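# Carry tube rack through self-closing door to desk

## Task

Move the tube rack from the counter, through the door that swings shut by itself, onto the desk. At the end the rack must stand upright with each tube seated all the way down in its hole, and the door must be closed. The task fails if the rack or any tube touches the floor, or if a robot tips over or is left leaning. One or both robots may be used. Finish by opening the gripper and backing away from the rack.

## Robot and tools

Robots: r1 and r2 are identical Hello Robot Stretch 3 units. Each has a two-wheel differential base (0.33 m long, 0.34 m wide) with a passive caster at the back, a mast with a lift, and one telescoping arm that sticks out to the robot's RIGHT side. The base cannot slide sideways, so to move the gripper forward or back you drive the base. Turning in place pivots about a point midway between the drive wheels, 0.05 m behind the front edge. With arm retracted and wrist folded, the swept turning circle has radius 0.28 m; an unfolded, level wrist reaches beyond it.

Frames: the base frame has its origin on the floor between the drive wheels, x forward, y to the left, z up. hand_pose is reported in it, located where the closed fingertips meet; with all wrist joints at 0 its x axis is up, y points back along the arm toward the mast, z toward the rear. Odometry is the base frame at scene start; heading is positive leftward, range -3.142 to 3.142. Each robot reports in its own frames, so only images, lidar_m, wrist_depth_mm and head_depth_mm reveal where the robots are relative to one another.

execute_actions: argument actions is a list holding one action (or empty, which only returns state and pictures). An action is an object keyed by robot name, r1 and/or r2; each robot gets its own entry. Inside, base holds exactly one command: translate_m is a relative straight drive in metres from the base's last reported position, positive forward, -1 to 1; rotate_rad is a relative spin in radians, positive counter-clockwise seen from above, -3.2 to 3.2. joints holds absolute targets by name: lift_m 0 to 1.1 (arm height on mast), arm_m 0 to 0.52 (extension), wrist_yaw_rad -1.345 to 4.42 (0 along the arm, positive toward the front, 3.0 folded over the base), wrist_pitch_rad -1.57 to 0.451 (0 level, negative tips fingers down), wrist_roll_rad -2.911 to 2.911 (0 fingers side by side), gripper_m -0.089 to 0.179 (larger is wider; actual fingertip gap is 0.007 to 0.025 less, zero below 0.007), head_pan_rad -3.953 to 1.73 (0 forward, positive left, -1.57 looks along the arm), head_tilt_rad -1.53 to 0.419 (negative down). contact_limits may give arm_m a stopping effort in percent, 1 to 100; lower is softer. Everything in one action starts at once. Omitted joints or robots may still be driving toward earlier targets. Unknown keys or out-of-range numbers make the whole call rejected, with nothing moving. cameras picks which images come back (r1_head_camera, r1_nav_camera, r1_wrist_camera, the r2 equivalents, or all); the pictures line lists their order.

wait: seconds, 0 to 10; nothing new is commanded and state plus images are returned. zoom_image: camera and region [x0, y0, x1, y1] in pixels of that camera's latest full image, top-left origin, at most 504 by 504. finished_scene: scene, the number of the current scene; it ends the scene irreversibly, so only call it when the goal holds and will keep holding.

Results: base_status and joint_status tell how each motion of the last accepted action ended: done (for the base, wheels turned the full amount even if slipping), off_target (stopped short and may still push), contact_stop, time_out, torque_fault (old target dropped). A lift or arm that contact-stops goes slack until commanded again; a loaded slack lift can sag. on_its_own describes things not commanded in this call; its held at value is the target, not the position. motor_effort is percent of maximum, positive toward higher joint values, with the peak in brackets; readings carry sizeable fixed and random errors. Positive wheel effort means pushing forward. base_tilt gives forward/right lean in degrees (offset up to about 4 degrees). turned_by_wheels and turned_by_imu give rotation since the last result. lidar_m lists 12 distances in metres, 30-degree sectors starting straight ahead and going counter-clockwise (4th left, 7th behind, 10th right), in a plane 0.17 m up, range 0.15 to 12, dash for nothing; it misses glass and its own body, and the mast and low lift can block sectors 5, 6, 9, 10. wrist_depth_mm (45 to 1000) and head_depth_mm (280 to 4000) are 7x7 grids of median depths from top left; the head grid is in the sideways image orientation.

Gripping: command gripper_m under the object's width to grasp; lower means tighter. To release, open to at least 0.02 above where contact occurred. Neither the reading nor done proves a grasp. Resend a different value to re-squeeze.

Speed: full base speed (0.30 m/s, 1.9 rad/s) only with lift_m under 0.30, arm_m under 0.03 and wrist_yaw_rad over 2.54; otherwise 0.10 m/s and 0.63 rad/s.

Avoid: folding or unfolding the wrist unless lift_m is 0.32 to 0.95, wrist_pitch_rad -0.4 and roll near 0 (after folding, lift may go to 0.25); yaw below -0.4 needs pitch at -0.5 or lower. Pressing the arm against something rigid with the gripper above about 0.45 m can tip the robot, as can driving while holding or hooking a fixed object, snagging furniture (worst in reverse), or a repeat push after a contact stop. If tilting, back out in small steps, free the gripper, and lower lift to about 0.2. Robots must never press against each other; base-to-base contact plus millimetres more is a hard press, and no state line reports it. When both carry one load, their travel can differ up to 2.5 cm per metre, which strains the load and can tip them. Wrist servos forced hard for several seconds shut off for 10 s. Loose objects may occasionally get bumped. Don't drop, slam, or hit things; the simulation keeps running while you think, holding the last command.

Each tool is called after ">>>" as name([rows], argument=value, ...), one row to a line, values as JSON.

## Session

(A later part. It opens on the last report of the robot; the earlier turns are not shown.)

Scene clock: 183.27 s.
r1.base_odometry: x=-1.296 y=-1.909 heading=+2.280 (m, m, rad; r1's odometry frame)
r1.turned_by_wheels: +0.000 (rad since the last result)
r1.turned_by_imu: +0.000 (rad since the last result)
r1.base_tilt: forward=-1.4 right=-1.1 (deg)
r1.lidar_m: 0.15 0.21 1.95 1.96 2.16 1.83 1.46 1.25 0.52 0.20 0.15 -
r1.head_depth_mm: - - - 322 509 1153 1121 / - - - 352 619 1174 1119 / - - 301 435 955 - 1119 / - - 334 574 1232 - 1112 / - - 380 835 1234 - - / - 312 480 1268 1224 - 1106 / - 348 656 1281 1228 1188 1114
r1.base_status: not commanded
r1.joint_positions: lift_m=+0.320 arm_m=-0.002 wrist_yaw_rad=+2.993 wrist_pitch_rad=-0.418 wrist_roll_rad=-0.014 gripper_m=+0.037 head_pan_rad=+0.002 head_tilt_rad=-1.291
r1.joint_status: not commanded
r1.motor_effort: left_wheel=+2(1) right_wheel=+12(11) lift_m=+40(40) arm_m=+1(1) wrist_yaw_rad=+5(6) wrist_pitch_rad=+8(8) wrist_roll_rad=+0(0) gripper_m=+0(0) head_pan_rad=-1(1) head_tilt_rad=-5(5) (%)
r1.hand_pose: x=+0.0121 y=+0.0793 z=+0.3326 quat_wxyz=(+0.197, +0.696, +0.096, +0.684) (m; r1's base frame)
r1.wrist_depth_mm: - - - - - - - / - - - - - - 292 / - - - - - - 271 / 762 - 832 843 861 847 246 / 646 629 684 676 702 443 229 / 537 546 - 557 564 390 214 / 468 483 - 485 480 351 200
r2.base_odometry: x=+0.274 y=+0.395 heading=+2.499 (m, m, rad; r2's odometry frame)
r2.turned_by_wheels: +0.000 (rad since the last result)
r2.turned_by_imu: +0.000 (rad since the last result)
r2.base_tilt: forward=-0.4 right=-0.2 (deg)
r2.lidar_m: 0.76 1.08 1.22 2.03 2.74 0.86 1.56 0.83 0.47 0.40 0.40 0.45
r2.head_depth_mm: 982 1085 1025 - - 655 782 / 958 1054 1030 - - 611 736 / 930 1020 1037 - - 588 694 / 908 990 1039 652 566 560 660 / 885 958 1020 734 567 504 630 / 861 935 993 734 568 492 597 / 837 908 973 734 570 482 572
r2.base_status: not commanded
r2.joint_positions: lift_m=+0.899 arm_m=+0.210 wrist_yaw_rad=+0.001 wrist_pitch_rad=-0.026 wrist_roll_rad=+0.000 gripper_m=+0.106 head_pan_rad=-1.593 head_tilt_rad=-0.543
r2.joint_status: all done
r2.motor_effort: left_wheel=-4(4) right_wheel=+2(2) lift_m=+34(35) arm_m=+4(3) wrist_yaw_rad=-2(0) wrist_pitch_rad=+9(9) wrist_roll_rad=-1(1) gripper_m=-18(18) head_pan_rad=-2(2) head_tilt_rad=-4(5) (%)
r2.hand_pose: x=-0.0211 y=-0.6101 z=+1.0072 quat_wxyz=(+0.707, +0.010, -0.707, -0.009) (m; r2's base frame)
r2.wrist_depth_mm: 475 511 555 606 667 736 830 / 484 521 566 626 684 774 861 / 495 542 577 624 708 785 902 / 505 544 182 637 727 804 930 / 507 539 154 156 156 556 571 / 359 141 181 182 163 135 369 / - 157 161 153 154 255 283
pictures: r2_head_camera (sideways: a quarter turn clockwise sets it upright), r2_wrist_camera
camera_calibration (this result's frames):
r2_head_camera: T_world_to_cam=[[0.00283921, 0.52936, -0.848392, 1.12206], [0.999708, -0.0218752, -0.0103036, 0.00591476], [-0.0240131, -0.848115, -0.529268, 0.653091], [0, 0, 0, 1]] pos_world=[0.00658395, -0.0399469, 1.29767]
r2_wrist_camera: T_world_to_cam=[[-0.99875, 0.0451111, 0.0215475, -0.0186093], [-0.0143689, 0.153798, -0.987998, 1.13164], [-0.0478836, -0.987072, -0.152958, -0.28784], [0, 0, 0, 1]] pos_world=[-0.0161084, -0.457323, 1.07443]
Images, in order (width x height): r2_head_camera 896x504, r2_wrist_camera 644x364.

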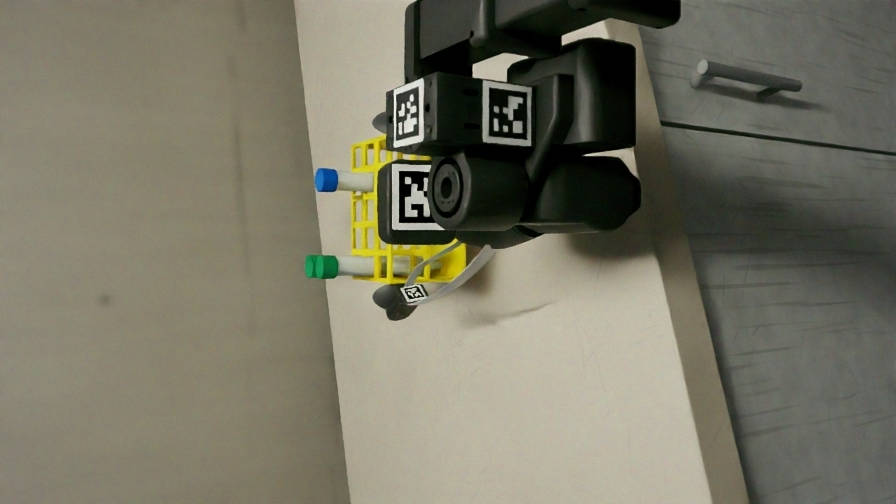

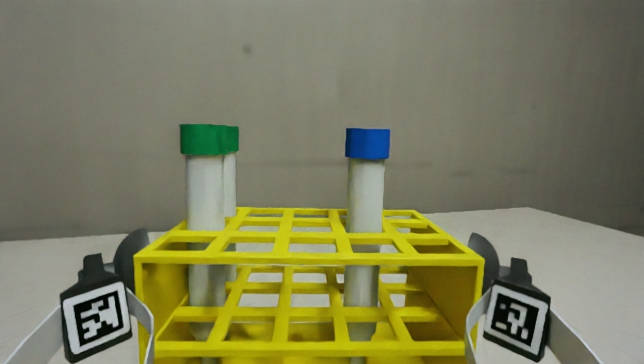

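>>> execute_actions([
  {"r2":{"base":{"rotate_rad":1.89},"joints":{"arm_m":0.0,"wrist_yaw_rad":1.57,"head_pan_rad":0.3,"head_tilt_rad":-0.8}}},
], cameras=["r2_nav_camera","r2_wrist_camera"])

>>> execute_actions([
  {"r2":{"base":{"translate_m":1.0},"joints":{"head_pan_rad":1.2}}},
], cameras=["r2_nav_camera","r2_wrist_camera"])

Scene clock: 203.57 s.
r1.base_odometry: x=-1.296 y=-1.909 heading=+2.280 (m, m, rad; r1's odometry frame)
r1.turned_by_wheels: +0.000 (rad since the last result)
r1.turned_by_imu: -0.002 (rad since the last result)
r1.base_tilt: forward=-1.1 right=-1.1 (deg)
r1.lidar_m: 0.15 0.21 1.96 1.96 2.16 1.82 1.46 1.25 0.53 0.20 0.15 -
r1.head_depth_mm: - - - 322 508 1155 1116 / - - - 351 617 1176 1124 / - - 301 435 954 - 1120 / - - 335 572 1228 - 1110 / - - 380 840 1237 - - / - 313 480 1263 1225 - 1102 / - 348 655 1285 1229 1175 1117
r1.base_status: not commanded
r1.joint_positions: lift_m=+0.320 arm_m=-0.002 wrist_yaw_rad=+2.993 wrist_pitch_rad=-0.418 wrist_roll_rad=-0.014 gripper_m=+0.037 head_pan_rad=+0.002 head_tilt_rad=-1.291
r1.joint_status: not commanded
r1.motor_effort: left_wheel=+1(1) right_wheel=+11(10) lift_m=+40(40) arm_m=+1(1) wrist_yaw_rad=+6(5) wrist_pitch_rad=+8(8) wrist_roll_rad=+1(0) gripper_m=-1(1) head_pan_rad=-2(2) head_tilt_rad=-5(5) (%)
r1.hand_pose: x=+0.0121 y=+0.0793 z=+0.3326 quat_wxyz=(+0.197, +0.696, +0.096, +0.684) (m; r1's base frame)
r1.wrist_depth_mm: - - - - - - - / - - - - - - 291 / - - - - - - 267 / 784 - 817 815 856 865 246 / 619 647 693 675 702 444 232 / 537 548 - 567 581 394 215 / 468 486 - 481 493 349 200
r2.base_odometry: x=+0.274 y=+0.395 heading=-1.894 (m, m, rad; r2's odometry frame)
r2.turned_by_wheels: +1.890 (rad since the last result)
r2.turned_by_imu: +1.923 (rad since the last result)
r2.base_tilt: forward=-0.5 right=-0.3 (deg)
r2.lidar_m: 2.75 0.86 0.98 1.56 0.54 0.41 0.40 0.42 0.58 1.08 1.13 1.56
r2.head_depth_mm: 2440 2660 2159 1784 1532 1330 1174 / 2527 2739 2164 1799 1529 1322 1179 / 2623 2779 2179 1805 1525 1324 1177 / 2724 2795 2199 1801 1540 1328 1176 / 2793 2818 2189 1815 1532 1338 1175 / 2752 2773 2148 1685 1480 1335 1182 / 2318 2387 1325 1168 1470 1339 1185
r2.base_status: done
r2.joint_positions: lift_m=+0.899 arm_m=+0.003 wrist_yaw_rad=+1.569 wrist_pitch_rad=-0.026 wrist_roll_rad=+0.000 gripper_m=+0.106 head_pan_rad=+0.293 head_tilt_rad=-0.790
r2.joint_status: all done
joint sent to its limit — the command would take r2.arm_m past its lower limit, so that joint was sent only as far as its limit.
r2.motor_effort: left_wheel=-3(8) right_wheel=+2(5) lift_m=+34(34) arm_m=-4(2) wrist_yaw_rad=+1(5) wrist_pitch_rad=+9(9) wrist_roll_rad=+0(0) gripper_m=-19(19) head_pan_rad=+2(33) head_tilt_rad=-6(28) (%)
r2.hand_pose: x=+0.2342 y=-0.1482 z=+1.0072 quat_wxyz=(+0.507, +0.506, -0.494, +0.493) (m; r2's base frame)
r2.wrist_depth_mm: - - - - - - - / - - - - - - - / - - - - - - - / - - 183 - - - - / - - 154 157 157 - - / - 141 180 182 165 135 - / - 157 163 153 155 - -
pictures: r2_nav_camera (sideways: a quarter turn counterclockwise sets it upright), r2_wrist_camera
camera_calibration (this result's frames):
r2_nav_camera: T_world_to_cam=[[0.666238, 0.211054, 0.71525, -0.893504], [0.335075, -0.941568, -0.0342792, 0.0970881], [0.666222, 0.262501, -0.698027, 0.856835], [0, 0, 0, 1]] pos_world=[-0.00808771, 0.0550728, 1.2405]
r2_wrist_camera: T_world_to_cam=[[-0.0485773, -0.998587, 0.0215456, -0.161613], [-0.153872, -0.0138318, -0.987994, 1.07208], [0.986896, -0.0513094, -0.152983, 0.0767556], [0, 0, 0, 1]] pos_world=[0.0813619, -0.142618, 1.07443]
Images, in order (width x height): r2_nav_camera 672x504, r2_wrist_camera 644x364.

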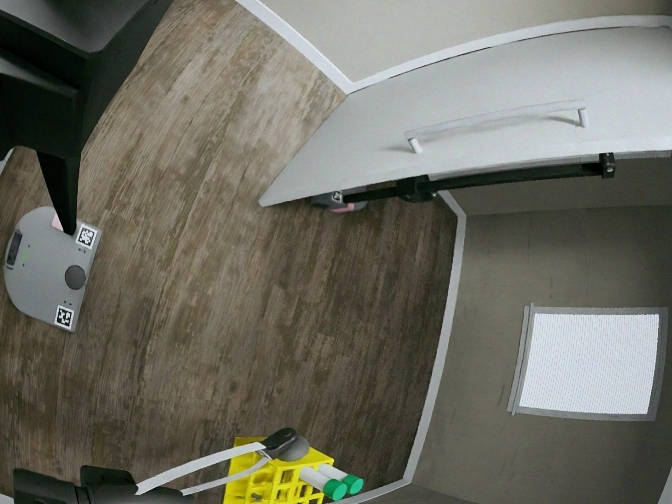

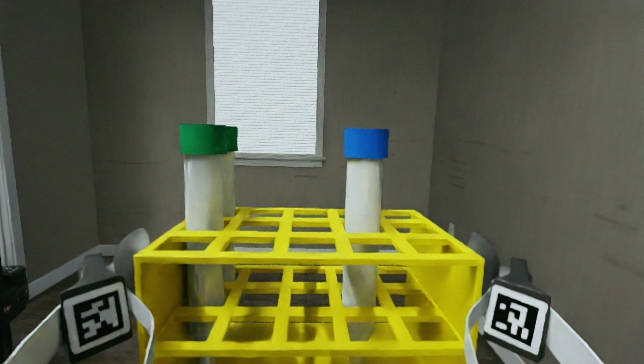

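Scene clock: 214.57 s.
r1.base_odometry: x=-1.296 y=-1.909 heading=+2.280 (m, m, rad; r1's odometry frame)
r1.turned_by_wheels: +0.000 (rad since the last result)
r1.turned_by_imu: -0.003 (rad since the last result)
r1.base_tilt: forward=-1.5 right=-1.2 (deg)
r1.lidar_m: 0.15 0.21 1.96 0.71 2.16 1.82 1.46 1.24 0.53 0.20 0.15 -
r1.head_depth_mm: - - - 322 508 1156 1120 / - - - 351 617 1170 1121 / - - 301 435 955 - 1121 / - - 335 574 1227 - 1116 / - - 380 840 1238 - - / - 312 480 1269 1222 - 1103 / - 349 654 1291 1223 1185 1111
r1.base_status: not commanded
r1.joint_positions: lift_m=+0.320 arm_m=-0.002 wrist_yaw_rad=+2.993 wrist_pitch_rad=-0.418 wrist_roll_rad=-0.014 gripper_m=+0.037 head_pan_rad=+0.002 head_tilt_rad=-1.291
r1.joint_status: not commanded
r1.motor_effort: left_wheel=+1(2) right_wheel=+12(11) lift_m=+40(40) arm_m=+1(1) wrist_yaw_rad=+6(5) wrist_pitch_rad=+8(8) wrist_roll_rad=+0(0) gripper_m=-1(0) head_pan_rad=-1(1) head_tilt_rad=-6(5) (%)
r1.hand_pose: x=+0.0121 y=+0.0793 z=+0.3326 quat_wxyz=(+0.197, +0.696, +0.096, +0.684) (m; r1's base frame)
r1.wrist_depth_mm: - - - - - - - / - - - - - - 292 / - - - 794 - - 265 / 782 - 839 826 866 842 248 / 629 639 682 668 681 445 229 / 528 534 - 558 568 396 215 / 457 481 - 476 485 349 200
r2.base_odometry: x=-0.044 y=-0.553 heading=-1.894 (m, m, rad; r2's odometry frame)
r2.turned_by_wheels: +0.000 (rad since the last result)
r2.turned_by_imu: +0.008 (rad since the last result)
r2.base_tilt: forward=-0.4 right=-0.2 (deg)
r2.lidar_m: 1.74 1.83 1.81 0.73 0.78 1.44 1.40 1.47 1.13 1.10 1.15 1.60
r2.head_depth_mm: 1611 1866 2098 1804 1522 1329 1173 / 3329 2575 2091 1796 1524 1332 1172 / 3572 2778 2196 1792 1528 1330 1183 / 3485 2807 2207 1804 1524 1330 1177 / 3416 2803 2200 1092 1370 1336 1176 / 3434 2805 2180 988 1288 1300 1179 / 3174 721 1394 1219 1446 1334 1197
r2.base_status: done
r2.joint_positions: lift_m=+0.899 arm_m=+0.003 wrist_yaw_rad=+1.569 wrist_pitch_rad=-0.026 wrist_roll_rad=+0.000 gripper_m=+0.106 head_pan_rad=+1.193 head_tilt_rad=-0.790
r2.joint_status: all done
r2.motor_effort: left_wheel=-4(5) right_wheel=+3(6) lift_m=+34(34) arm_m=-4(4) wrist_yaw_rad=+0(0) wrist_pitch_rad=+9(9) wrist_roll_rad=+0(0) gripper_m=-18(18) head_pan_rad=+2(31) head_tilt_rad=-6(6) (%)
r2.hand_pose: x=+0.2342 y=-0.1482 z=+1.0072 quat_wxyz=(+0.507, +0.506, -0.494, +0.493) (m; r2's base frame)
r2.wrist_depth_mm: - - - - - - - / - - - - - - - / - - - - - - - / - - 182 - - - - / - - 155 157 157 - - / - 141 180 184 165 135 - / - 157 162 153 154 - -
pictures: r2_nav_camera (sideways: a quarter turn counterclockwise sets it upright), r2_wrist_camera
camera_calibration (this result's frames):
r2_nav_camera: T_world_to_cam=[[0.248848, 0.653084, 0.715231, -0.890933], [0.945829, -0.322851, -0.0342805, 0.0933642], [0.208525, 0.685017, -0.698047, 0.859652], [0, 0, 0, 1]] pos_world=[-0.0458589, 0.0231206, 1.2405]
r2_wrist_camera: T_world_to_cam=[[-0.0485769, -0.998587, 0.0215454, -0.161613], [-0.153872, -0.0138317, -0.987994, 1.07208], [0.986896, -0.0513089, -0.152983, 0.0767557], [0, 0, 0, 1]] pos_world=[0.0813619, -0.142618, 1.07443]
Images, in order (width x height): r2_nav_camera 672x504, r2_wrist_camera 644x364.

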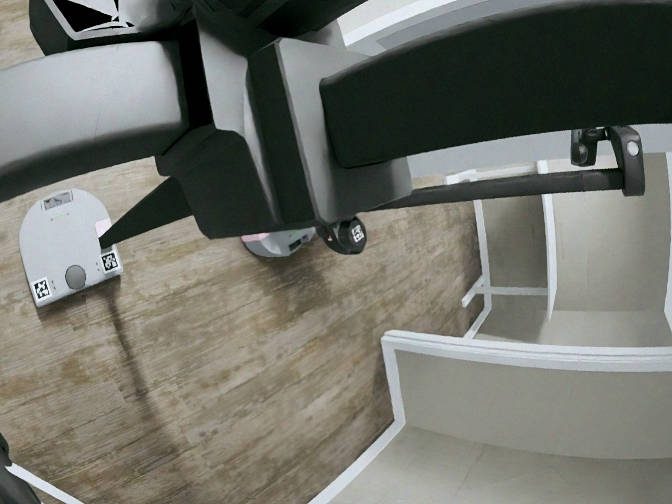

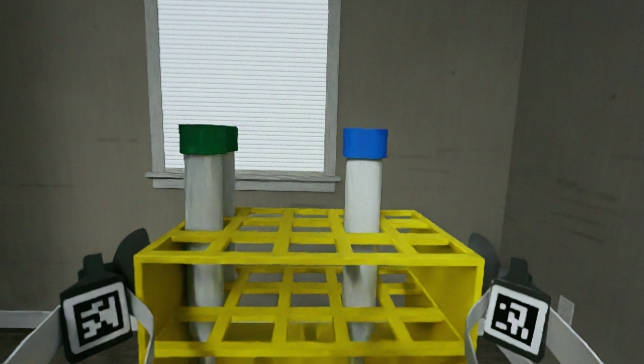

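>>> execute_actions([
  {"r2":{"base":{"translate_m":0.55},"joints":{"head_pan_rad":0.0,"head_tilt_rad":-0.65}}},
], cameras=[])

>>> execute_actions([
  {"r2":{"base":{"rotate_rad":1.41}}},
], cameras=["r2_nav_camera","r2_head_camera","r1_nav_camera"])

Scene clock: 231.97 s.
r1.base_odometry: x=-1.296 y=-1.909 heading=+2.280 (m, m, rad; r1's odometry frame)
r1.turned_by_wheels: +0.000 (rad since the last result)
r1.turned_by_imu: -0.003 (rad since the last result)
r1.base_tilt: forward=-1.2 right=-1.0 (deg)
r1.lidar_m: 0.15 0.21 1.96 1.96 2.16 1.83 1.46 1.25 0.53 0.20 0.15 -
r1.head_depth_mm: - - - 322 510 1153 1124 / - - - 352 618 1180 1119 / - - 302 435 953 - 1122 / - - 335 572 1227 - 1114 / - - 380 839 1237 - - / - 312 480 1268 1229 - 1109 / - 348 655 1284 1226 1182 1114
r1.base_status: not commanded
r1.joint_positions: lift_m=+0.320 arm_m=-0.002 wrist_yaw_rad=+2.993 wrist_pitch_rad=-0.418 wrist_roll_rad=-0.014 gripper_m=+0.037 head_pan_rad=+0.002 head_tilt_rad=-1.291
r1.joint_status: not commanded
r1.motor_effort: left_wheel=+1(0) right_wheel=+12(11) lift_m=+40(40) arm_m=+1(1) wrist_yaw_rad=+6(5) wrist_pitch_rad=+8(8) wrist_roll_rad=+1(0) gripper_m=-1(1) head_pan_rad=-2(1) head_tilt_rad=-5(5) (%)
r1.hand_pose: x=+0.0121 y=+0.0793 z=+0.3326 quat_wxyz=(+0.197, +0.696, +0.096, +0.684) (m; r1's base frame)
r1.wrist_depth_mm: - - - - - - - / - - - - - - 290 / 955 - - - - - 266 / 766 - 819 844 843 865 247 / 643 638 679 666 698 450 228 / 528 529 - 566 572 392 214 / 457 478 - 489 492 352 201
r2.base_odometry: x=-0.219 y=-1.075 heading=-1.894 (m, m, rad; r2's odometry frame)
r2.turned_by_wheels: +0.000 (rad since the last result)
r2.turned_by_imu: +0.005 (rad since the last result)
r2.base_tilt: forward=-0.4 right=-0.2 (deg)
r2.lidar_m: 1.19 1.25 1.57 3.37 1.04 1.03 1.95 1.54 1.15 1.12 1.17 1.23
r2.head_depth_mm: 995 1107 1266 1438 349 306 1164 / 1013 1120 1270 1454 1636 1469 1242 / 1010 1129 1284 1467 1644 1439 1241 / 1023 1140 1294 1481 1659 1448 1242 / 1026 1144 1305 1502 1657 1438 1235 / 1032 1154 1319 1498 1683 1434 1243 / 1042 1158 1335 1536 1684 1438 1243
r2.base_status: done
r2.joint_positions: lift_m=+0.899 arm_m=+0.003 wrist_yaw_rad=+1.569 wrist_pitch_rad=-0.026 wrist_roll_rad=+0.000 gripper_m=+0.106 head_pan_rad=+0.007 head_tilt_rad=-0.655
r2.joint_status: all done
r2.motor_effort: left_wheel=-4(5) right_wheel=+2(5) lift_m=+34(34) arm_m=-4(4) wrist_yaw_rad=+0(1) wrist_pitch_rad=+9(9) wrist_roll_rad=+0(0) gripper_m=-18(18) head_pan_rad=-3(33) head_tilt_rad=+3(18) (%)
r2.hand_pose: x=+0.2342 y=-0.1482 z=+1.0072 quat_wxyz=(+0.507, +0.506, -0.494, +0.493) (m; r2's base frame)
r2.wrist_depth_mm: - - - - - - - / - - - - - - - / - - - - - - - / - - 183 - - - - / - - 155 157 157 - - / - 141 179 183 164 135 - / - 157 163 153 155 - -
pictures: none
No camera images: the call's "cameras" was empty. Leave "cameras" out to get every camera's image.

Scene clock: 235.13 s.
r1.base_odometry: x=-1.296 y=-1.909 heading=+2.280 (m, m, rad; r1's odometry frame)
r1.turned_by_wheels: +0.000 (rad since the last result)
r1.turned_by_imu: -0.001 (rad since the last result)
r1.base_tilt: forward=-1.2 right=-1.2 (deg)
r1.lidar_m: 0.15 0.21 1.97 1.01 1.00 1.83 1.46 1.25 0.53 0.20 0.15 -
r1.head_depth_mm: - - - 322 509 1155 1121 / - - - 352 618 1173 1124 / - - 301 435 954 - 1125 / - - 335 573 1225 - 1113 / - - 380 839 1232 - - / - 312 481 1269 1225 - 1105 / - 349 655 1291 1223 1184 1115
r1.base_status: not commanded
r1.joint_positions: lift_m=+0.320 arm_m=-0.002 wrist_yaw_rad=+2.993 wrist_pitch_rad=-0.418 wrist_roll_rad=-0.014 gripper_m=+0.037 head_pan_rad=+0.002 head_tilt_rad=-1.291
r1.joint_status: not commanded
r1.motor_effort: left_wheel=+2(0) right_wheel=+11(11) lift_m=+40(40) arm_m=+1(1) wrist_yaw_rad=+5(6) wrist_pitch_rad=+8(8) wrist_roll_rad=+0(0) gripper_m=-1(1) head_pan_rad=-1(2) head_tilt_rad=-5(5) (%)
r1.hand_pose: x=+0.0121 y=+0.0793 z=+0.3326 quat_wxyz=(+0.197, +0.696, +0.096, +0.684) (m; r1's base frame)
r1.wrist_depth_mm: - - - - - - - / - - - - - - 293 / 941 - - - - - 267 / 787 - 802 799 875 837 249 / 629 646 683 673 675 447 229 / 535 534 - 568 592 391 216 / 461 478 - 489 490 350 201
r2.base_odometry: x=-0.219 y=-1.075 heading=-0.485 (m, m, rad; r2's odometry frame)
r2.turned_by_wheels: +1.410 (rad since the last result)
r2.turned_by_imu: +1.434 (rad since the last result)
r2.base_tilt: forward=-0.4 right=-0.2 (deg)
r2.lidar_m: 1.56 0.88 0.90 1.95 1.83 1.21 1.12 1.13 1.30 1.19 1.21 1.51
r2.head_depth_mm: 1357 1511 1700 1916 357 306 1166 / 1403 1517 1707 1914 1703 1482 1236 / 3353 3614 2752 2117 1698 1424 1238 / 3292 3513 2751 2103 1702 1436 1240 / 3254 3559 2761 2131 1714 1440 1245 / 3213 3501 2763 2115 1704 1437 1243 / 3191 3572 2793 2122 1704 1377 1244
r2.base_status: done
r2.joint_positions: lift_m=+0.899 arm_m=+0.003 wrist_yaw_rad=+1.569 wrist_pitch_rad=-0.026 wrist_roll_rad=+0.000 gripper_m=+0.106 head_pan_rad=+0.007 head_tilt_rad=-0.655
r2.joint_status: not commanded
r2.motor_effort: left_wheel=-4(7) right_wheel=+2(6) lift_m=+34(34) arm_m=-5(4) wrist_yaw_rad=+1(1) wrist_pitch_rad=+9(9) wrist_roll_rad=+0(0) gripper_m=-18(18) head_pan_rad=-2(3) head_tilt_rad=+3(2) (%)
r2.hand_pose: x=+0.2342 y=-0.1482 z=+1.0072 quat_wxyz=(+0.507, +0.506, -0.494, +0.493) (m; r2's base frame)
r2.wrist_depth_mm: - - - - - - - / - - - - - - - / - - - - - - - / - - 183 - - - - / - - 154 156 157 - - / - 141 180 183 165 135 - / - 157 163 153 155 - -
pictures: r1_nav_camera (sideways: a quarter turn counterclockwise sets it upright), r2_head_camera (sideways: a quarter turn clockwise sets it upright), r2_nav_camera (sideways: a quarter turn counterclockwise sets it upright)
camera_calibration (this result's frames):
r1_nav_camera: T_world_to_cam=[[0.957351, 0.0327357, 0.287068, -0.336285], [0.018024, -0.998392, 0.0537425, -0.0158944], [0.288366, -0.0462763, -0.956401, 1.20749], [0, 0, 0, 1]] pos_world=[-0.0259701, 0.0510179, 1.25224]
r2_head_camera: T_world_to_cam=[[-0.620782, -0.013329, -0.78387, 1.04174], [-0.00858837, 0.999911, -0.010201, 0.0119303], [0.783936, 0.000399563, -0.620841, 0.767298], [0, 0, 0, 1]] pos_world=[0.0452846, 0.00164947, 1.29308]
r2_nav_camera: T_world_to_cam=[[0.596195, 0.0139322, 0.802719, -1.00708], [0.0601914, -0.997811, -0.027387, 0.0897974], [0.80058, 0.0646448, -0.595728, 0.722947], [0, 0, 0, 1]] pos_world=[0.0162359, 0.0568971, 1.24155]
Images, in order (width x height): r1_nav_camera 672x504, r2_head_camera 896x504, r2_nav_camera 672x504.

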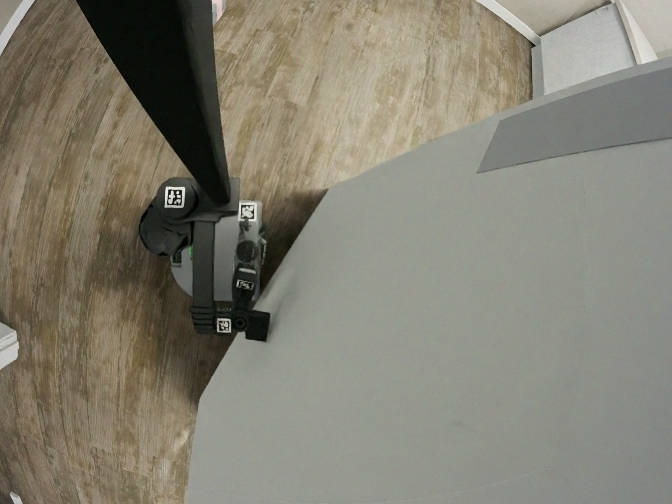

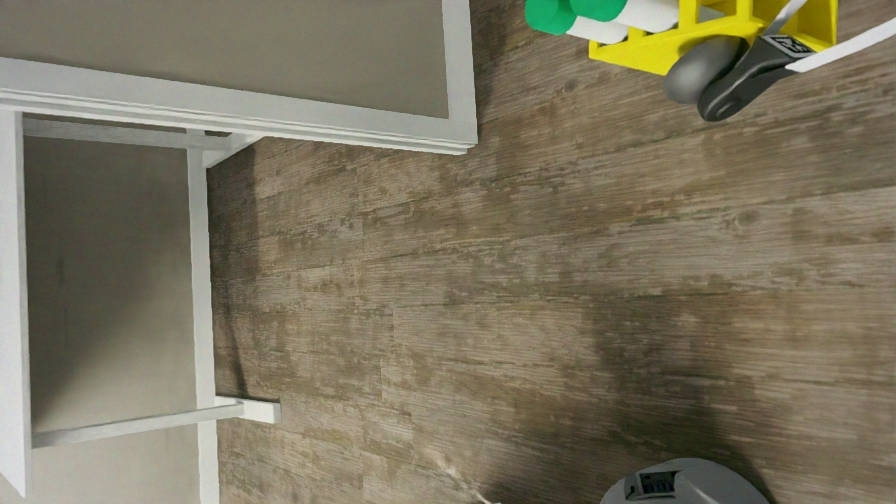

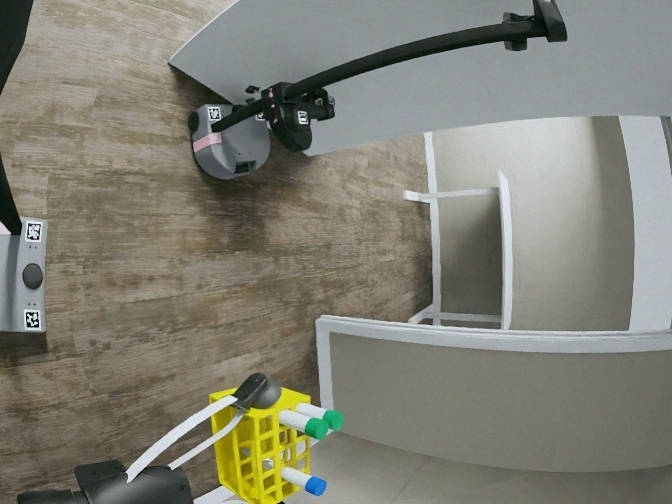

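>>> execute_actions([
  {"r2":{"base":{"rotate_rad":0.07}}},
], cameras=[])

>>> execute_actions([
  {"r2":{"base":{"translate_m":0.6},"joints":{"head_tilt_rad":-0.9}}},
], cameras=["r2_nav_camera","r2_head_camera"])

Scene clock: 263.73 s.
r1.base_odometry: x=-1.296 y=-1.909 heading=+2.280 (m, m, rad; r1's odometry frame)
r1.turned_by_wheels: +0.000 (rad since the last result)
r1.turned_by_imu: -0.001 (rad since the last result)
r1.base_tilt: forward=-1.4 right=-1.1 (deg)
r1.lidar_m: 0.15 0.21 1.96 1.02 1.01 1.83 1.46 1.24 0.53 0.20 0.15 -
r1.head_depth_mm: - - - 322 508 1160 1122 / - - - 351 617 1171 1123 / - - 301 435 956 - 1118 / - - 335 573 1230 - 1112 / - - 380 836 1233 - - / - 312 481 1263 1225 - 1102 / - 349 658 1290 1228 1185 1112
r1.base_status: not commanded
r1.joint_positions: lift_m=+0.320 arm_m=-0.002 wrist_yaw_rad=+2.993 wrist_pitch_rad=-0.418 wrist_roll_rad=-0.014 gripper_m=+0.037 head_pan_rad=+0.002 head_tilt_rad=-1.291
r1.joint_status: not commanded
r1.motor_effort: left_wheel=+2(1) right_wheel=+11(11) lift_m=+40(40) arm_m=+1(1) wrist_yaw_rad=+6(6) wrist_pitch_rad=+8(8) wrist_roll_rad=+0(0) gripper_m=+0(0) head_pan_rad=-2(2) head_tilt_rad=-5(5) (%)
r1.hand_pose: x=+0.0121 y=+0.0793 z=+0.3326 quat_wxyz=(+0.197, +0.696, +0.096, +0.684) (m; r1's base frame)
r1.wrist_depth_mm: - - - - - - - / - - - - - - 292 / 994 - - - - - 268 / 787 - 814 854 882 836 248 / 636 621 689 685 684 451 230 / 536 548 - 557 570 388 214 / 465 478 - 482 481 351 199
r2.base_odometry: x=-0.219 y=-1.075 heading=-0.415 (m, m, rad; r2's odometry frame)
r2.turned_by_wheels: +0.070 (rad since the last result)
r2.turned_by_imu: +0.071 (rad since the last result)
r2.base_tilt: forward=-0.4 right=-0.3 (deg)
r2.lidar_m: 1.56 0.88 1.03 1.95 1.69 1.17 1.11 1.14 1.26 1.20 1.22 1.61
r2.head_depth_mm: 1356 1474 1674 1908 348 306 1171 / 3250 3501 2642 1968 1708 1460 1231 / 3305 3558 2786 2105 1694 1439 1229 / 3303 3569 2764 2109 1705 1434 1233 / 3296 3590 2742 2123 1710 1443 1241 / 3272 3521 2748 2108 1709 1437 1245 / 3305 3528 2789 1928 1696 1325 1245
r2.base_status: done
r2.joint_positions: lift_m=+0.899 arm_m=+0.003 wrist_yaw_rad=+1.569 wrist_pitch_rad=-0.026 wrist_roll_rad=+0.000 gripper_m=+0.106 head_pan_rad=+0.007 head_tilt_rad=-0.655
r2.joint_status: not commanded
r2.motor_effort: left_wheel=-3(6) right_wheel=+3(7) lift_m=+34(34) arm_m=-4(4) wrist_yaw_rad=+1(1) wrist_pitch_rad=+9(9) wrist_roll_rad=+0(0) gripper_m=-18(19) head_pan_rad=-3(3) head_tilt_rad=+2(3) (%)
r2.hand_pose: x=+0.2342 y=-0.1482 z=+1.0072 quat_wxyz=(+0.507, +0.506, -0.494, +0.493) (m; r2's base frame)
r2.wrist_depth_mm: - - - - - - - / - - - - - - - / - - - - - - - / - - 183 - - - - / - - 155 157 157 - - / - 141 179 183 164 135 - / - 157 163 153 155 - -
pictures: none
No camera images: the call's "cameras" was empty. Leave "cameras" out to get every camera's image.

Scene clock: 270.90 s.
r1.base_odometry: x=-1.296 y=-1.909 heading=+2.280 (m, m, rad; r1's odometry frame)
r1.turned_by_wheels: +0.000 (rad since the last result)
r1.turned_by_imu: -0.002 (rad since the last result)
r1.base_tilt: forward=-1.3 right=-1.1 (deg)
r1.lidar_m: 0.15 0.21 1.95 1.96 0.60 0.58 1.46 1.24 0.53 0.20 0.15 -
r1.head_depth_mm: - - - 322 508 1153 1123 / - - - 352 618 1166 1117 / - - 301 435 953 - 1122 / - - 335 574 1221 - 1113 / - - 380 839 1239 - - / - 312 480 1272 1227 - 1104 / - 348 657 1292 1224 1185 1114
r1.base_status: not commanded
r1.joint_positions: lift_m=+0.320 arm_m=-0.002 wrist_yaw_rad=+2.993 wrist_pitch_rad=-0.418 wrist_roll_rad=-0.014 gripper_m=+0.037 head_pan_rad=+0.002 head_tilt_rad=-1.291
r1.joint_status: not commanded
r1.motor_effort: left_wheel=+1(1) right_wheel=+12(11) lift_m=+40(40) arm_m=+1(1) wrist_yaw_rad=+7(6) wrist_pitch_rad=+8(8) wrist_roll_rad=+0(1) gripper_m=-1(1) head_pan_rad=-1(2) head_tilt_rad=-5(5) (%)
r1.hand_pose: x=+0.0121 y=+0.0793 z=+0.3326 quat_wxyz=(+0.197, +0.696, +0.096, +0.684) (m; r1's base frame)
r1.wrist_depth_mm: - - - - - - - / - - - - - - 291 / - - - - - - 269 / 639 - 828 861 862 869 248 / 590 632 709 676 685 449 230 / 533 543 - 559 566 390 214 / 463 474 - 486 488 350 201
r2.base_odometry: x=+0.330 y=-1.317 heading=-0.415 (m, m, rad; r2's odometry frame)
r2.turned_by_wheels: +0.000 (rad since the last result)
r2.turned_by_imu: +0.005 (rad since the last result)
r2.base_tilt: forward=-0.4 right=-0.2 (deg)
r2.lidar_m: 2.64 0.98 0.68 0.56 2.03 1.81 1.71 1.75 1.22 1.16 1.19 0.99
r2.head_depth_mm: 2743 2318 1234 326 352 1271 1146 / 2764 2299 1941 1651 1420 1273 1149 / 2819 2331 1934 1634 1437 1280 1154 / 2798 2322 1941 1645 1436 1279 1153 / 2802 2338 1924 1658 1445 1281 1158 / 2770 2318 1940 1670 1444 1292 1154 / 2844 2351 1936 1644 1447 1274 1137
r2.base_status: done
r2.joint_positions: lift_m=+0.899 arm_m=+0.003 wrist_yaw_rad=+1.569 wrist_pitch_rad=-0.026 wrist_roll_rad=+0.000 gripper_m=+0.106 head_pan_rad=+0.007 head_tilt_rad=-0.889
r2.joint_status: all done
r2.motor_effort: left_wheel=-4(5) right_wheel=+2(6) lift_m=+34(34) arm_m=-4(4) wrist_yaw_rad=+1(1) wrist_pitch_rad=+9(9) wrist_roll_rad=+0(0) gripper_m=-18(18) head_pan_rad=-3(3) head_tilt_rad=-6(24) (%)
r2.hand_pose: x=+0.2342 y=-0.1482 z=+1.0072 quat_wxyz=(+0.507, +0.506, -0.494, +0.493) (m; r2's base frame)
r2.wrist_depth_mm: - - - - 830 855 884 / - - - - 858 876 897 / - - - - 862 900 929 / - - 184 - 886 912 962 / - - 155 157 157 937 984 / - 141 180 183 164 134 - / - 157 163 153 155 - -
pictures: r2_head_camera (sideways: a quarter turn clockwise sets it upright), r2_nav_camera (sideways: a quarter turn counterclockwise sets it upright)
camera_calibration (this result's frames):
r2_head_camera: T_world_to_cam=[[-0.785269, -0.0143898, -0.618987, 0.827872], [-0.0107715, 0.999896, -0.00957976, 0.0111318], [0.619061, -0.000855269, -0.785343, 0.982252], [0, 0, 0, 1]] pos_world=[0.0421491, 0.0016223, 1.28395]
r2_nav_camera: T_world_to_cam=[[0.765709, 0.0150314, 0.643011, -0.799976], [0.0522799, -0.997873, -0.038929, 0.104862], [0.641059, 0.0634249, -0.764867, 0.943912], [0, 0, 0, 1]] pos_world=[0.00196374, 0.0567962, 1.24044]
Images, in order (width x height): r2_head_camera 896x504, r2_nav_camera 672x504.

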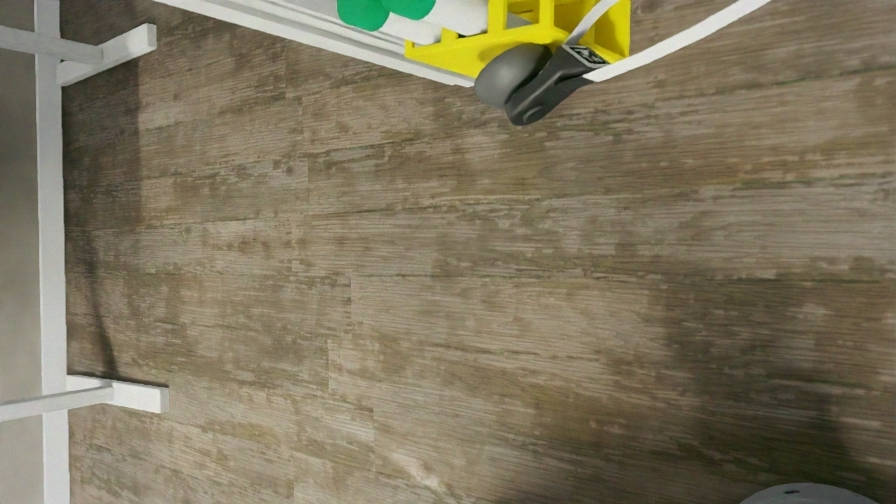

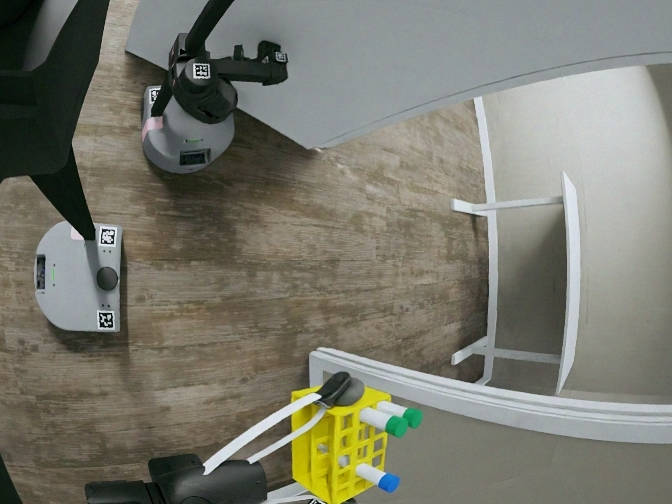

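>>> execute_actions([
  {"r2":{"base":{"translate_m":1.0}}},
], cameras=["r2_nav_camera"])

>>> execute_actions([
  {"r1":{"base":{"translate_m":-0.7}},"r2":{"base":{"translate_m":0.8}}},
], cameras=["r1_nav_camera","r2_head_camera","r2_nav_camera"])

Scene clock: 288.50 s.
r1.base_odometry: x=-1.296 y=-1.909 heading=+2.280 (m, m, rad; r1's odometry frame)
r1.turned_by_wheels: +0.000 (rad since the last result)
r1.turned_by_imu: -0.004 (rad since the last result)
r1.base_tilt: forward=-1.3 right=-1.2 (deg)
r1.lidar_m: 0.15 0.21 1.96 1.96 2.16 1.82 1.46 0.88 0.52 0.20 0.15 -
r1.head_depth_mm: - - - 322 509 1157 1119 / - - - 352 619 1166 1119 / - - 301 435 955 - 1121 / - - 335 572 1231 - 1114 / - - 380 840 1229 - - / - 312 481 1270 1227 - 1110 / - 348 654 1287 1226 1183 1118
r1.base_status: not commanded
r1.joint_positions: lift_m=+0.320 arm_m=-0.002 wrist_yaw_rad=+2.993 wrist_pitch_rad=-0.418 wrist_roll_rad=-0.014 gripper_m=+0.037 head_pan_rad=+0.002 head_tilt_rad=-1.291
r1.joint_status: not commanded
r1.motor_effort: left_wheel=+2(2) right_wheel=+12(12) lift_m=+40(40) arm_m=+1(1) wrist_yaw_rad=+6(5) wrist_pitch_rad=+8(8) wrist_roll_rad=+0(0) gripper_m=+0(0) head_pan_rad=-2(2) head_tilt_rad=-5(5) (%)
r1.hand_pose: x=+0.0121 y=+0.0793 z=+0.3326 quat_wxyz=(+0.197, +0.696, +0.096, +0.684) (m; r1's base frame)
r1.wrist_depth_mm: - - - - - - - / - - - - - - 291 / - - - - - - 267 / 771 - 826 845 861 845 249 / 637 630 689 673 693 441 231 / 532 539 - 563 578 396 215 / 470 481 - 494 495 349 201
r2.base_odometry: x=+1.245 y=-1.720 heading=-0.415 (m, m, rad; r2's odometry frame)
r2.turned_by_wheels: +0.000 (rad since the last result)
r2.turned_by_imu: +0.009 (rad since the last result)
r2.base_tilt: forward=-0.4 right=-0.2 (deg)
r2.lidar_m: 2.06 1.67 2.81 0.66 0.68 1.01 2.71 1.66 1.17 0.32 1.14 1.50
r2.head_depth_mm: 1957 2168 1914 326 352 1259 1146 / 1970 2175 1924 1667 1405 1282 1146 / 1955 2178 1938 1650 1436 1275 1144 / 1950 2189 1928 1645 1443 1283 1143 / 1945 2200 1932 1650 1446 1273 1151 / 1974 2215 1957 1643 1439 1279 1148 / 1905 2124 1913 1653 1441 1279 1151
r2.base_status: done
r2.joint_positions: lift_m=+0.899 arm_m=+0.003 wrist_yaw_rad=+1.569 wrist_pitch_rad=-0.026 wrist_roll_rad=+0.000 gripper_m=+0.106 head_pan_rad=+0.007 head_tilt_rad=-0.889
r2.joint_status: not commanded
r2.motor_effort: left_wheel=-3(4) right_wheel=+2(4) lift_m=+34(34) arm_m=-3(3) wrist_yaw_rad=+2(1) wrist_pitch_rad=+9(9) wrist_roll_rad=+0(0) gripper_m=-18(18) head_pan_rad=-3(3) head_tilt_rad=-6(7) (%)
r2.hand_pose: x=+0.2342 y=-0.1482 z=+1.0072 quat_wxyz=(+0.507, +0.506, -0.494, +0.493) (m; r2's base frame)
r2.wrist_depth_mm: - - - - - - - / - - - - - - - / - - - - - - - / - - 183 - - - - / - - 155 157 157 - - / - 141 180 183 165 135 - / - 157 164 153 155 - -
pictures: r2_nav_camera (sideways: a quarter turn counterclockwise sets it upright)
camera_calibration (this result's frames):
r2_nav_camera: T_world_to_cam=[[0.765816, 0.015032, 0.642884, -0.799811], [0.0522733, -0.997873, -0.0389365, 0.104872], [0.640932, 0.0634239, -0.764973, 0.944052], [0, 0, 0, 1]] pos_world=[0.00195355, 0.0567962, 1.24044]
Images, in order (width x height): r2_nav_camera 672x504.

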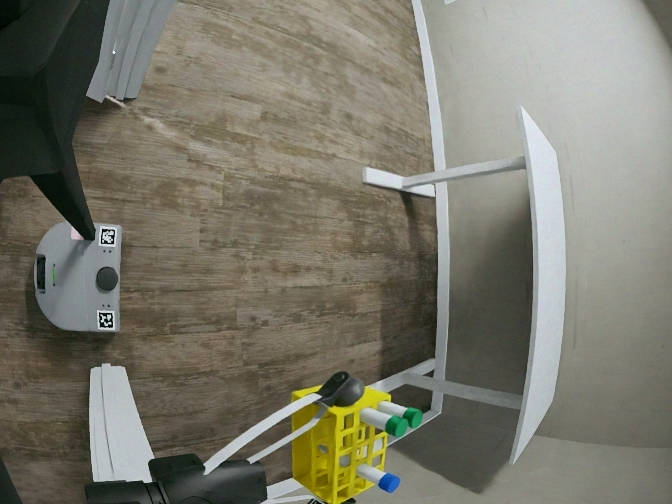

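Scene clock: 297.67 s.
r1.base_odometry: x=-0.840 y=-2.440 heading=+2.280 (m, m, rad; r1's odometry frame)
r1.turned_by_wheels: +0.000 (rad since the last result)
r1.turned_by_imu: -0.013 (rad since the last result)
r1.base_tilt: forward=-1.2 right=-1.3 (deg)
r1.lidar_m: 0.15 - 0.15 0.18 1.36 1.14 1.13 0.63 0.66 1.33 0.45 0.17
r1.head_depth_mm: - - 397 1261 1229 1174 1122 / - - 350 842 1228 1173 1118 / - - 321 584 1236 - 1121 / - - - 448 1226 - 1113 / - - - 370 799 - - / - - - 338 702 - 1100 / - - - 306 512 1186 1116
r1.base_status: done
r1.joint_positions: lift_m=+0.320 arm_m=-0.002 wrist_yaw_rad=+3.003 wrist_pitch_rad=-0.418 wrist_roll_rad=-0.014 gripper_m=+0.037 head_pan_rad=+0.002 head_tilt_rad=-1.291
r1.joint_status: not commanded
r1.motor_effort: left_wheel=+5(15) right_wheel=-1(19) lift_m=+40(40) arm_m=+0(1) wrist_yaw_rad=-2(9) wrist_pitch_rad=+8(8) wrist_roll_rad=+1(0) gripper_m=+0(2) head_pan_rad=-1(1) head_tilt_rad=-5(5) (%)
r1.hand_pose: x=+0.0098 y=+0.0795 z=+0.3325 quat_wxyz=(+0.194, +0.695, +0.100, +0.685) (m; r1's base frame)
r1.wrist_depth_mm: - - - 215 162 130 108 / - - - 232 172 135 112 / - - - 252 182 141 116 / 790 - 793 273 194 148 121 / 624 652 699 311 203 156 126 / 524 534 - 368 205 164 131 / 459 481 - 318 247 174 137
r2.base_odometry: x=+1.977 y=-2.043 heading=-0.415 (m, m, rad; r2's odometry frame)
r2.turned_by_wheels: +0.000 (rad since the last result)
r2.turned_by_imu: +0.007 (rad since the last result)
r2.base_tilt: forward=-0.4 right=-0.2 (deg)
r2.lidar_m: 1.26 0.97 1.72 2.71 1.14 1.06 1.29 0.82 1.05 1.07 1.10 1.04
r2.head_depth_mm: 737 591 530 325 353 1272 1145 / 740 593 1610 1671 1405 1275 1144 / 743 592 1609 1638 1438 1275 1152 / 742 593 1601 1660 1451 1277 1144 / 747 598 1607 1657 1457 1280 1151 / 750 595 1620 1648 1453 1281 1152 / 750 598 536 1651 1455 1286 1147
r2.base_status: done
r2.joint_positions: lift_m=+0.899 arm_m=+0.003 wrist_yaw_rad=+1.569 wrist_pitch_rad=-0.026 wrist_roll_rad=+0.000 gripper_m=+0.106 head_pan_rad=+0.007 head_tilt_rad=-0.889
r2.joint_status: not commanded
r2.motor_effort: left_wheel=-3(5) right_wheel=+2(5) lift_m=+34(34) arm_m=-3(5) wrist_yaw_rad=+1(1) wrist_pitch_rad=+9(9) wrist_roll_rad=+0(1) gripper_m=-19(18) head_pan_rad=-3(3) head_tilt_rad=-7(7) (%)
r2.hand_pose: x=+0.2342 y=-0.1482 z=+1.0072 quat_wxyz=(+0.507, +0.506, -0.494, +0.493) (m; r2's base frame)
r2.wrist_depth_mm: - - - - - - - / - - - - - - - / - - - - - - - / 681 709 182 646 803 850 970 / 376 400 155 156 156 458 479 / - 141 180 183 164 135 - / - 157 164 153 155 912 999
pictures: r1_nav_camera (sideways: a quarter turn counterclockwise sets it upright), r2_head_camera (sideways: a quarter turn clockwise sets it upright), r2_nav_camera (sideways: a quarter turn counterclockwise sets it upright)
camera_calibration (this result's frames):
r1_nav_camera: T_world_to_cam=[[0.957351, 0.0327445, 0.287065, -0.33628], [0.0180334, -0.998392, 0.0537424, -0.0158943], [0.288363, -0.0462737, -0.956402, 1.20749], [0, 0, 0, 1]] pos_world=[-0.0259707, 0.0510176, 1.25224]
r2_head_camera: T_world_to_cam=[[-0.785402, -0.0143906, -0.618819, 0.827653], [-0.0107735, 0.999896, -0.00957894, 0.0111308], [0.618892, -0.000856488, -0.785476, 0.982425], [0, 0, 0, 1]] pos_world=[0.0421453, 0.00162227, 1.28394]
r2_nav_camera: T_world_to_cam=[[0.765847, 0.0150323, 0.642847, -0.799763], [0.0522715, -0.997873, -0.0389387, 0.104875], [0.640895, 0.0634237, -0.765004, 0.944092], [0, 0, 0, 1]] pos_world=[0.00195056, 0.0567962, 1.24044]
Images, in order (width x height): r1_nav_camera 672x504, r2_head_camera 896x504, r2_nav_camera 672x504.

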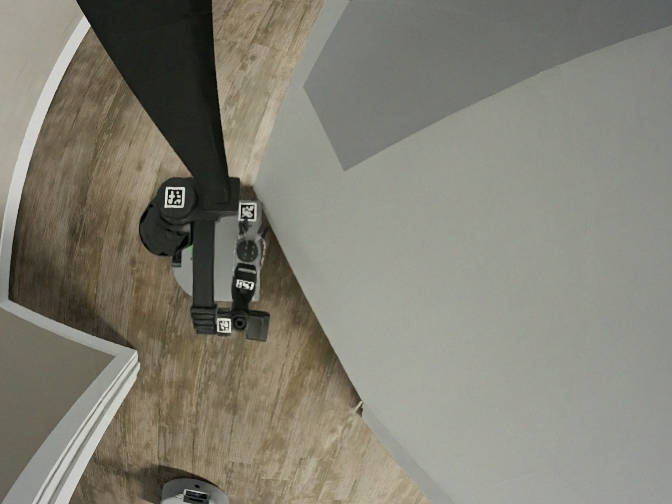

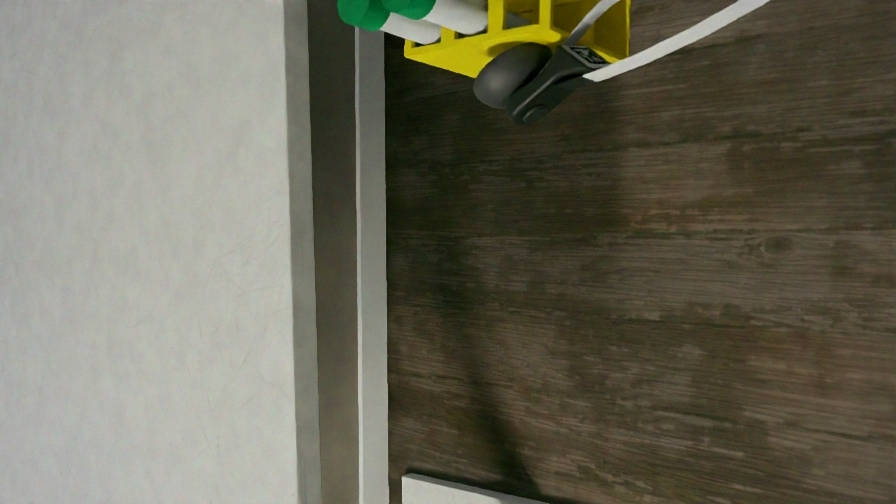

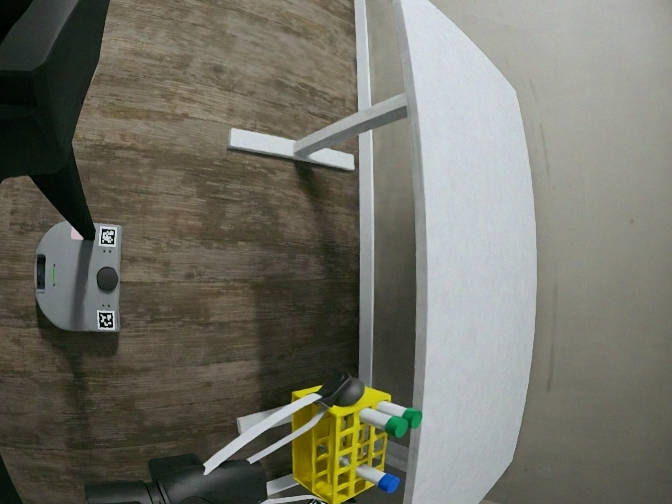

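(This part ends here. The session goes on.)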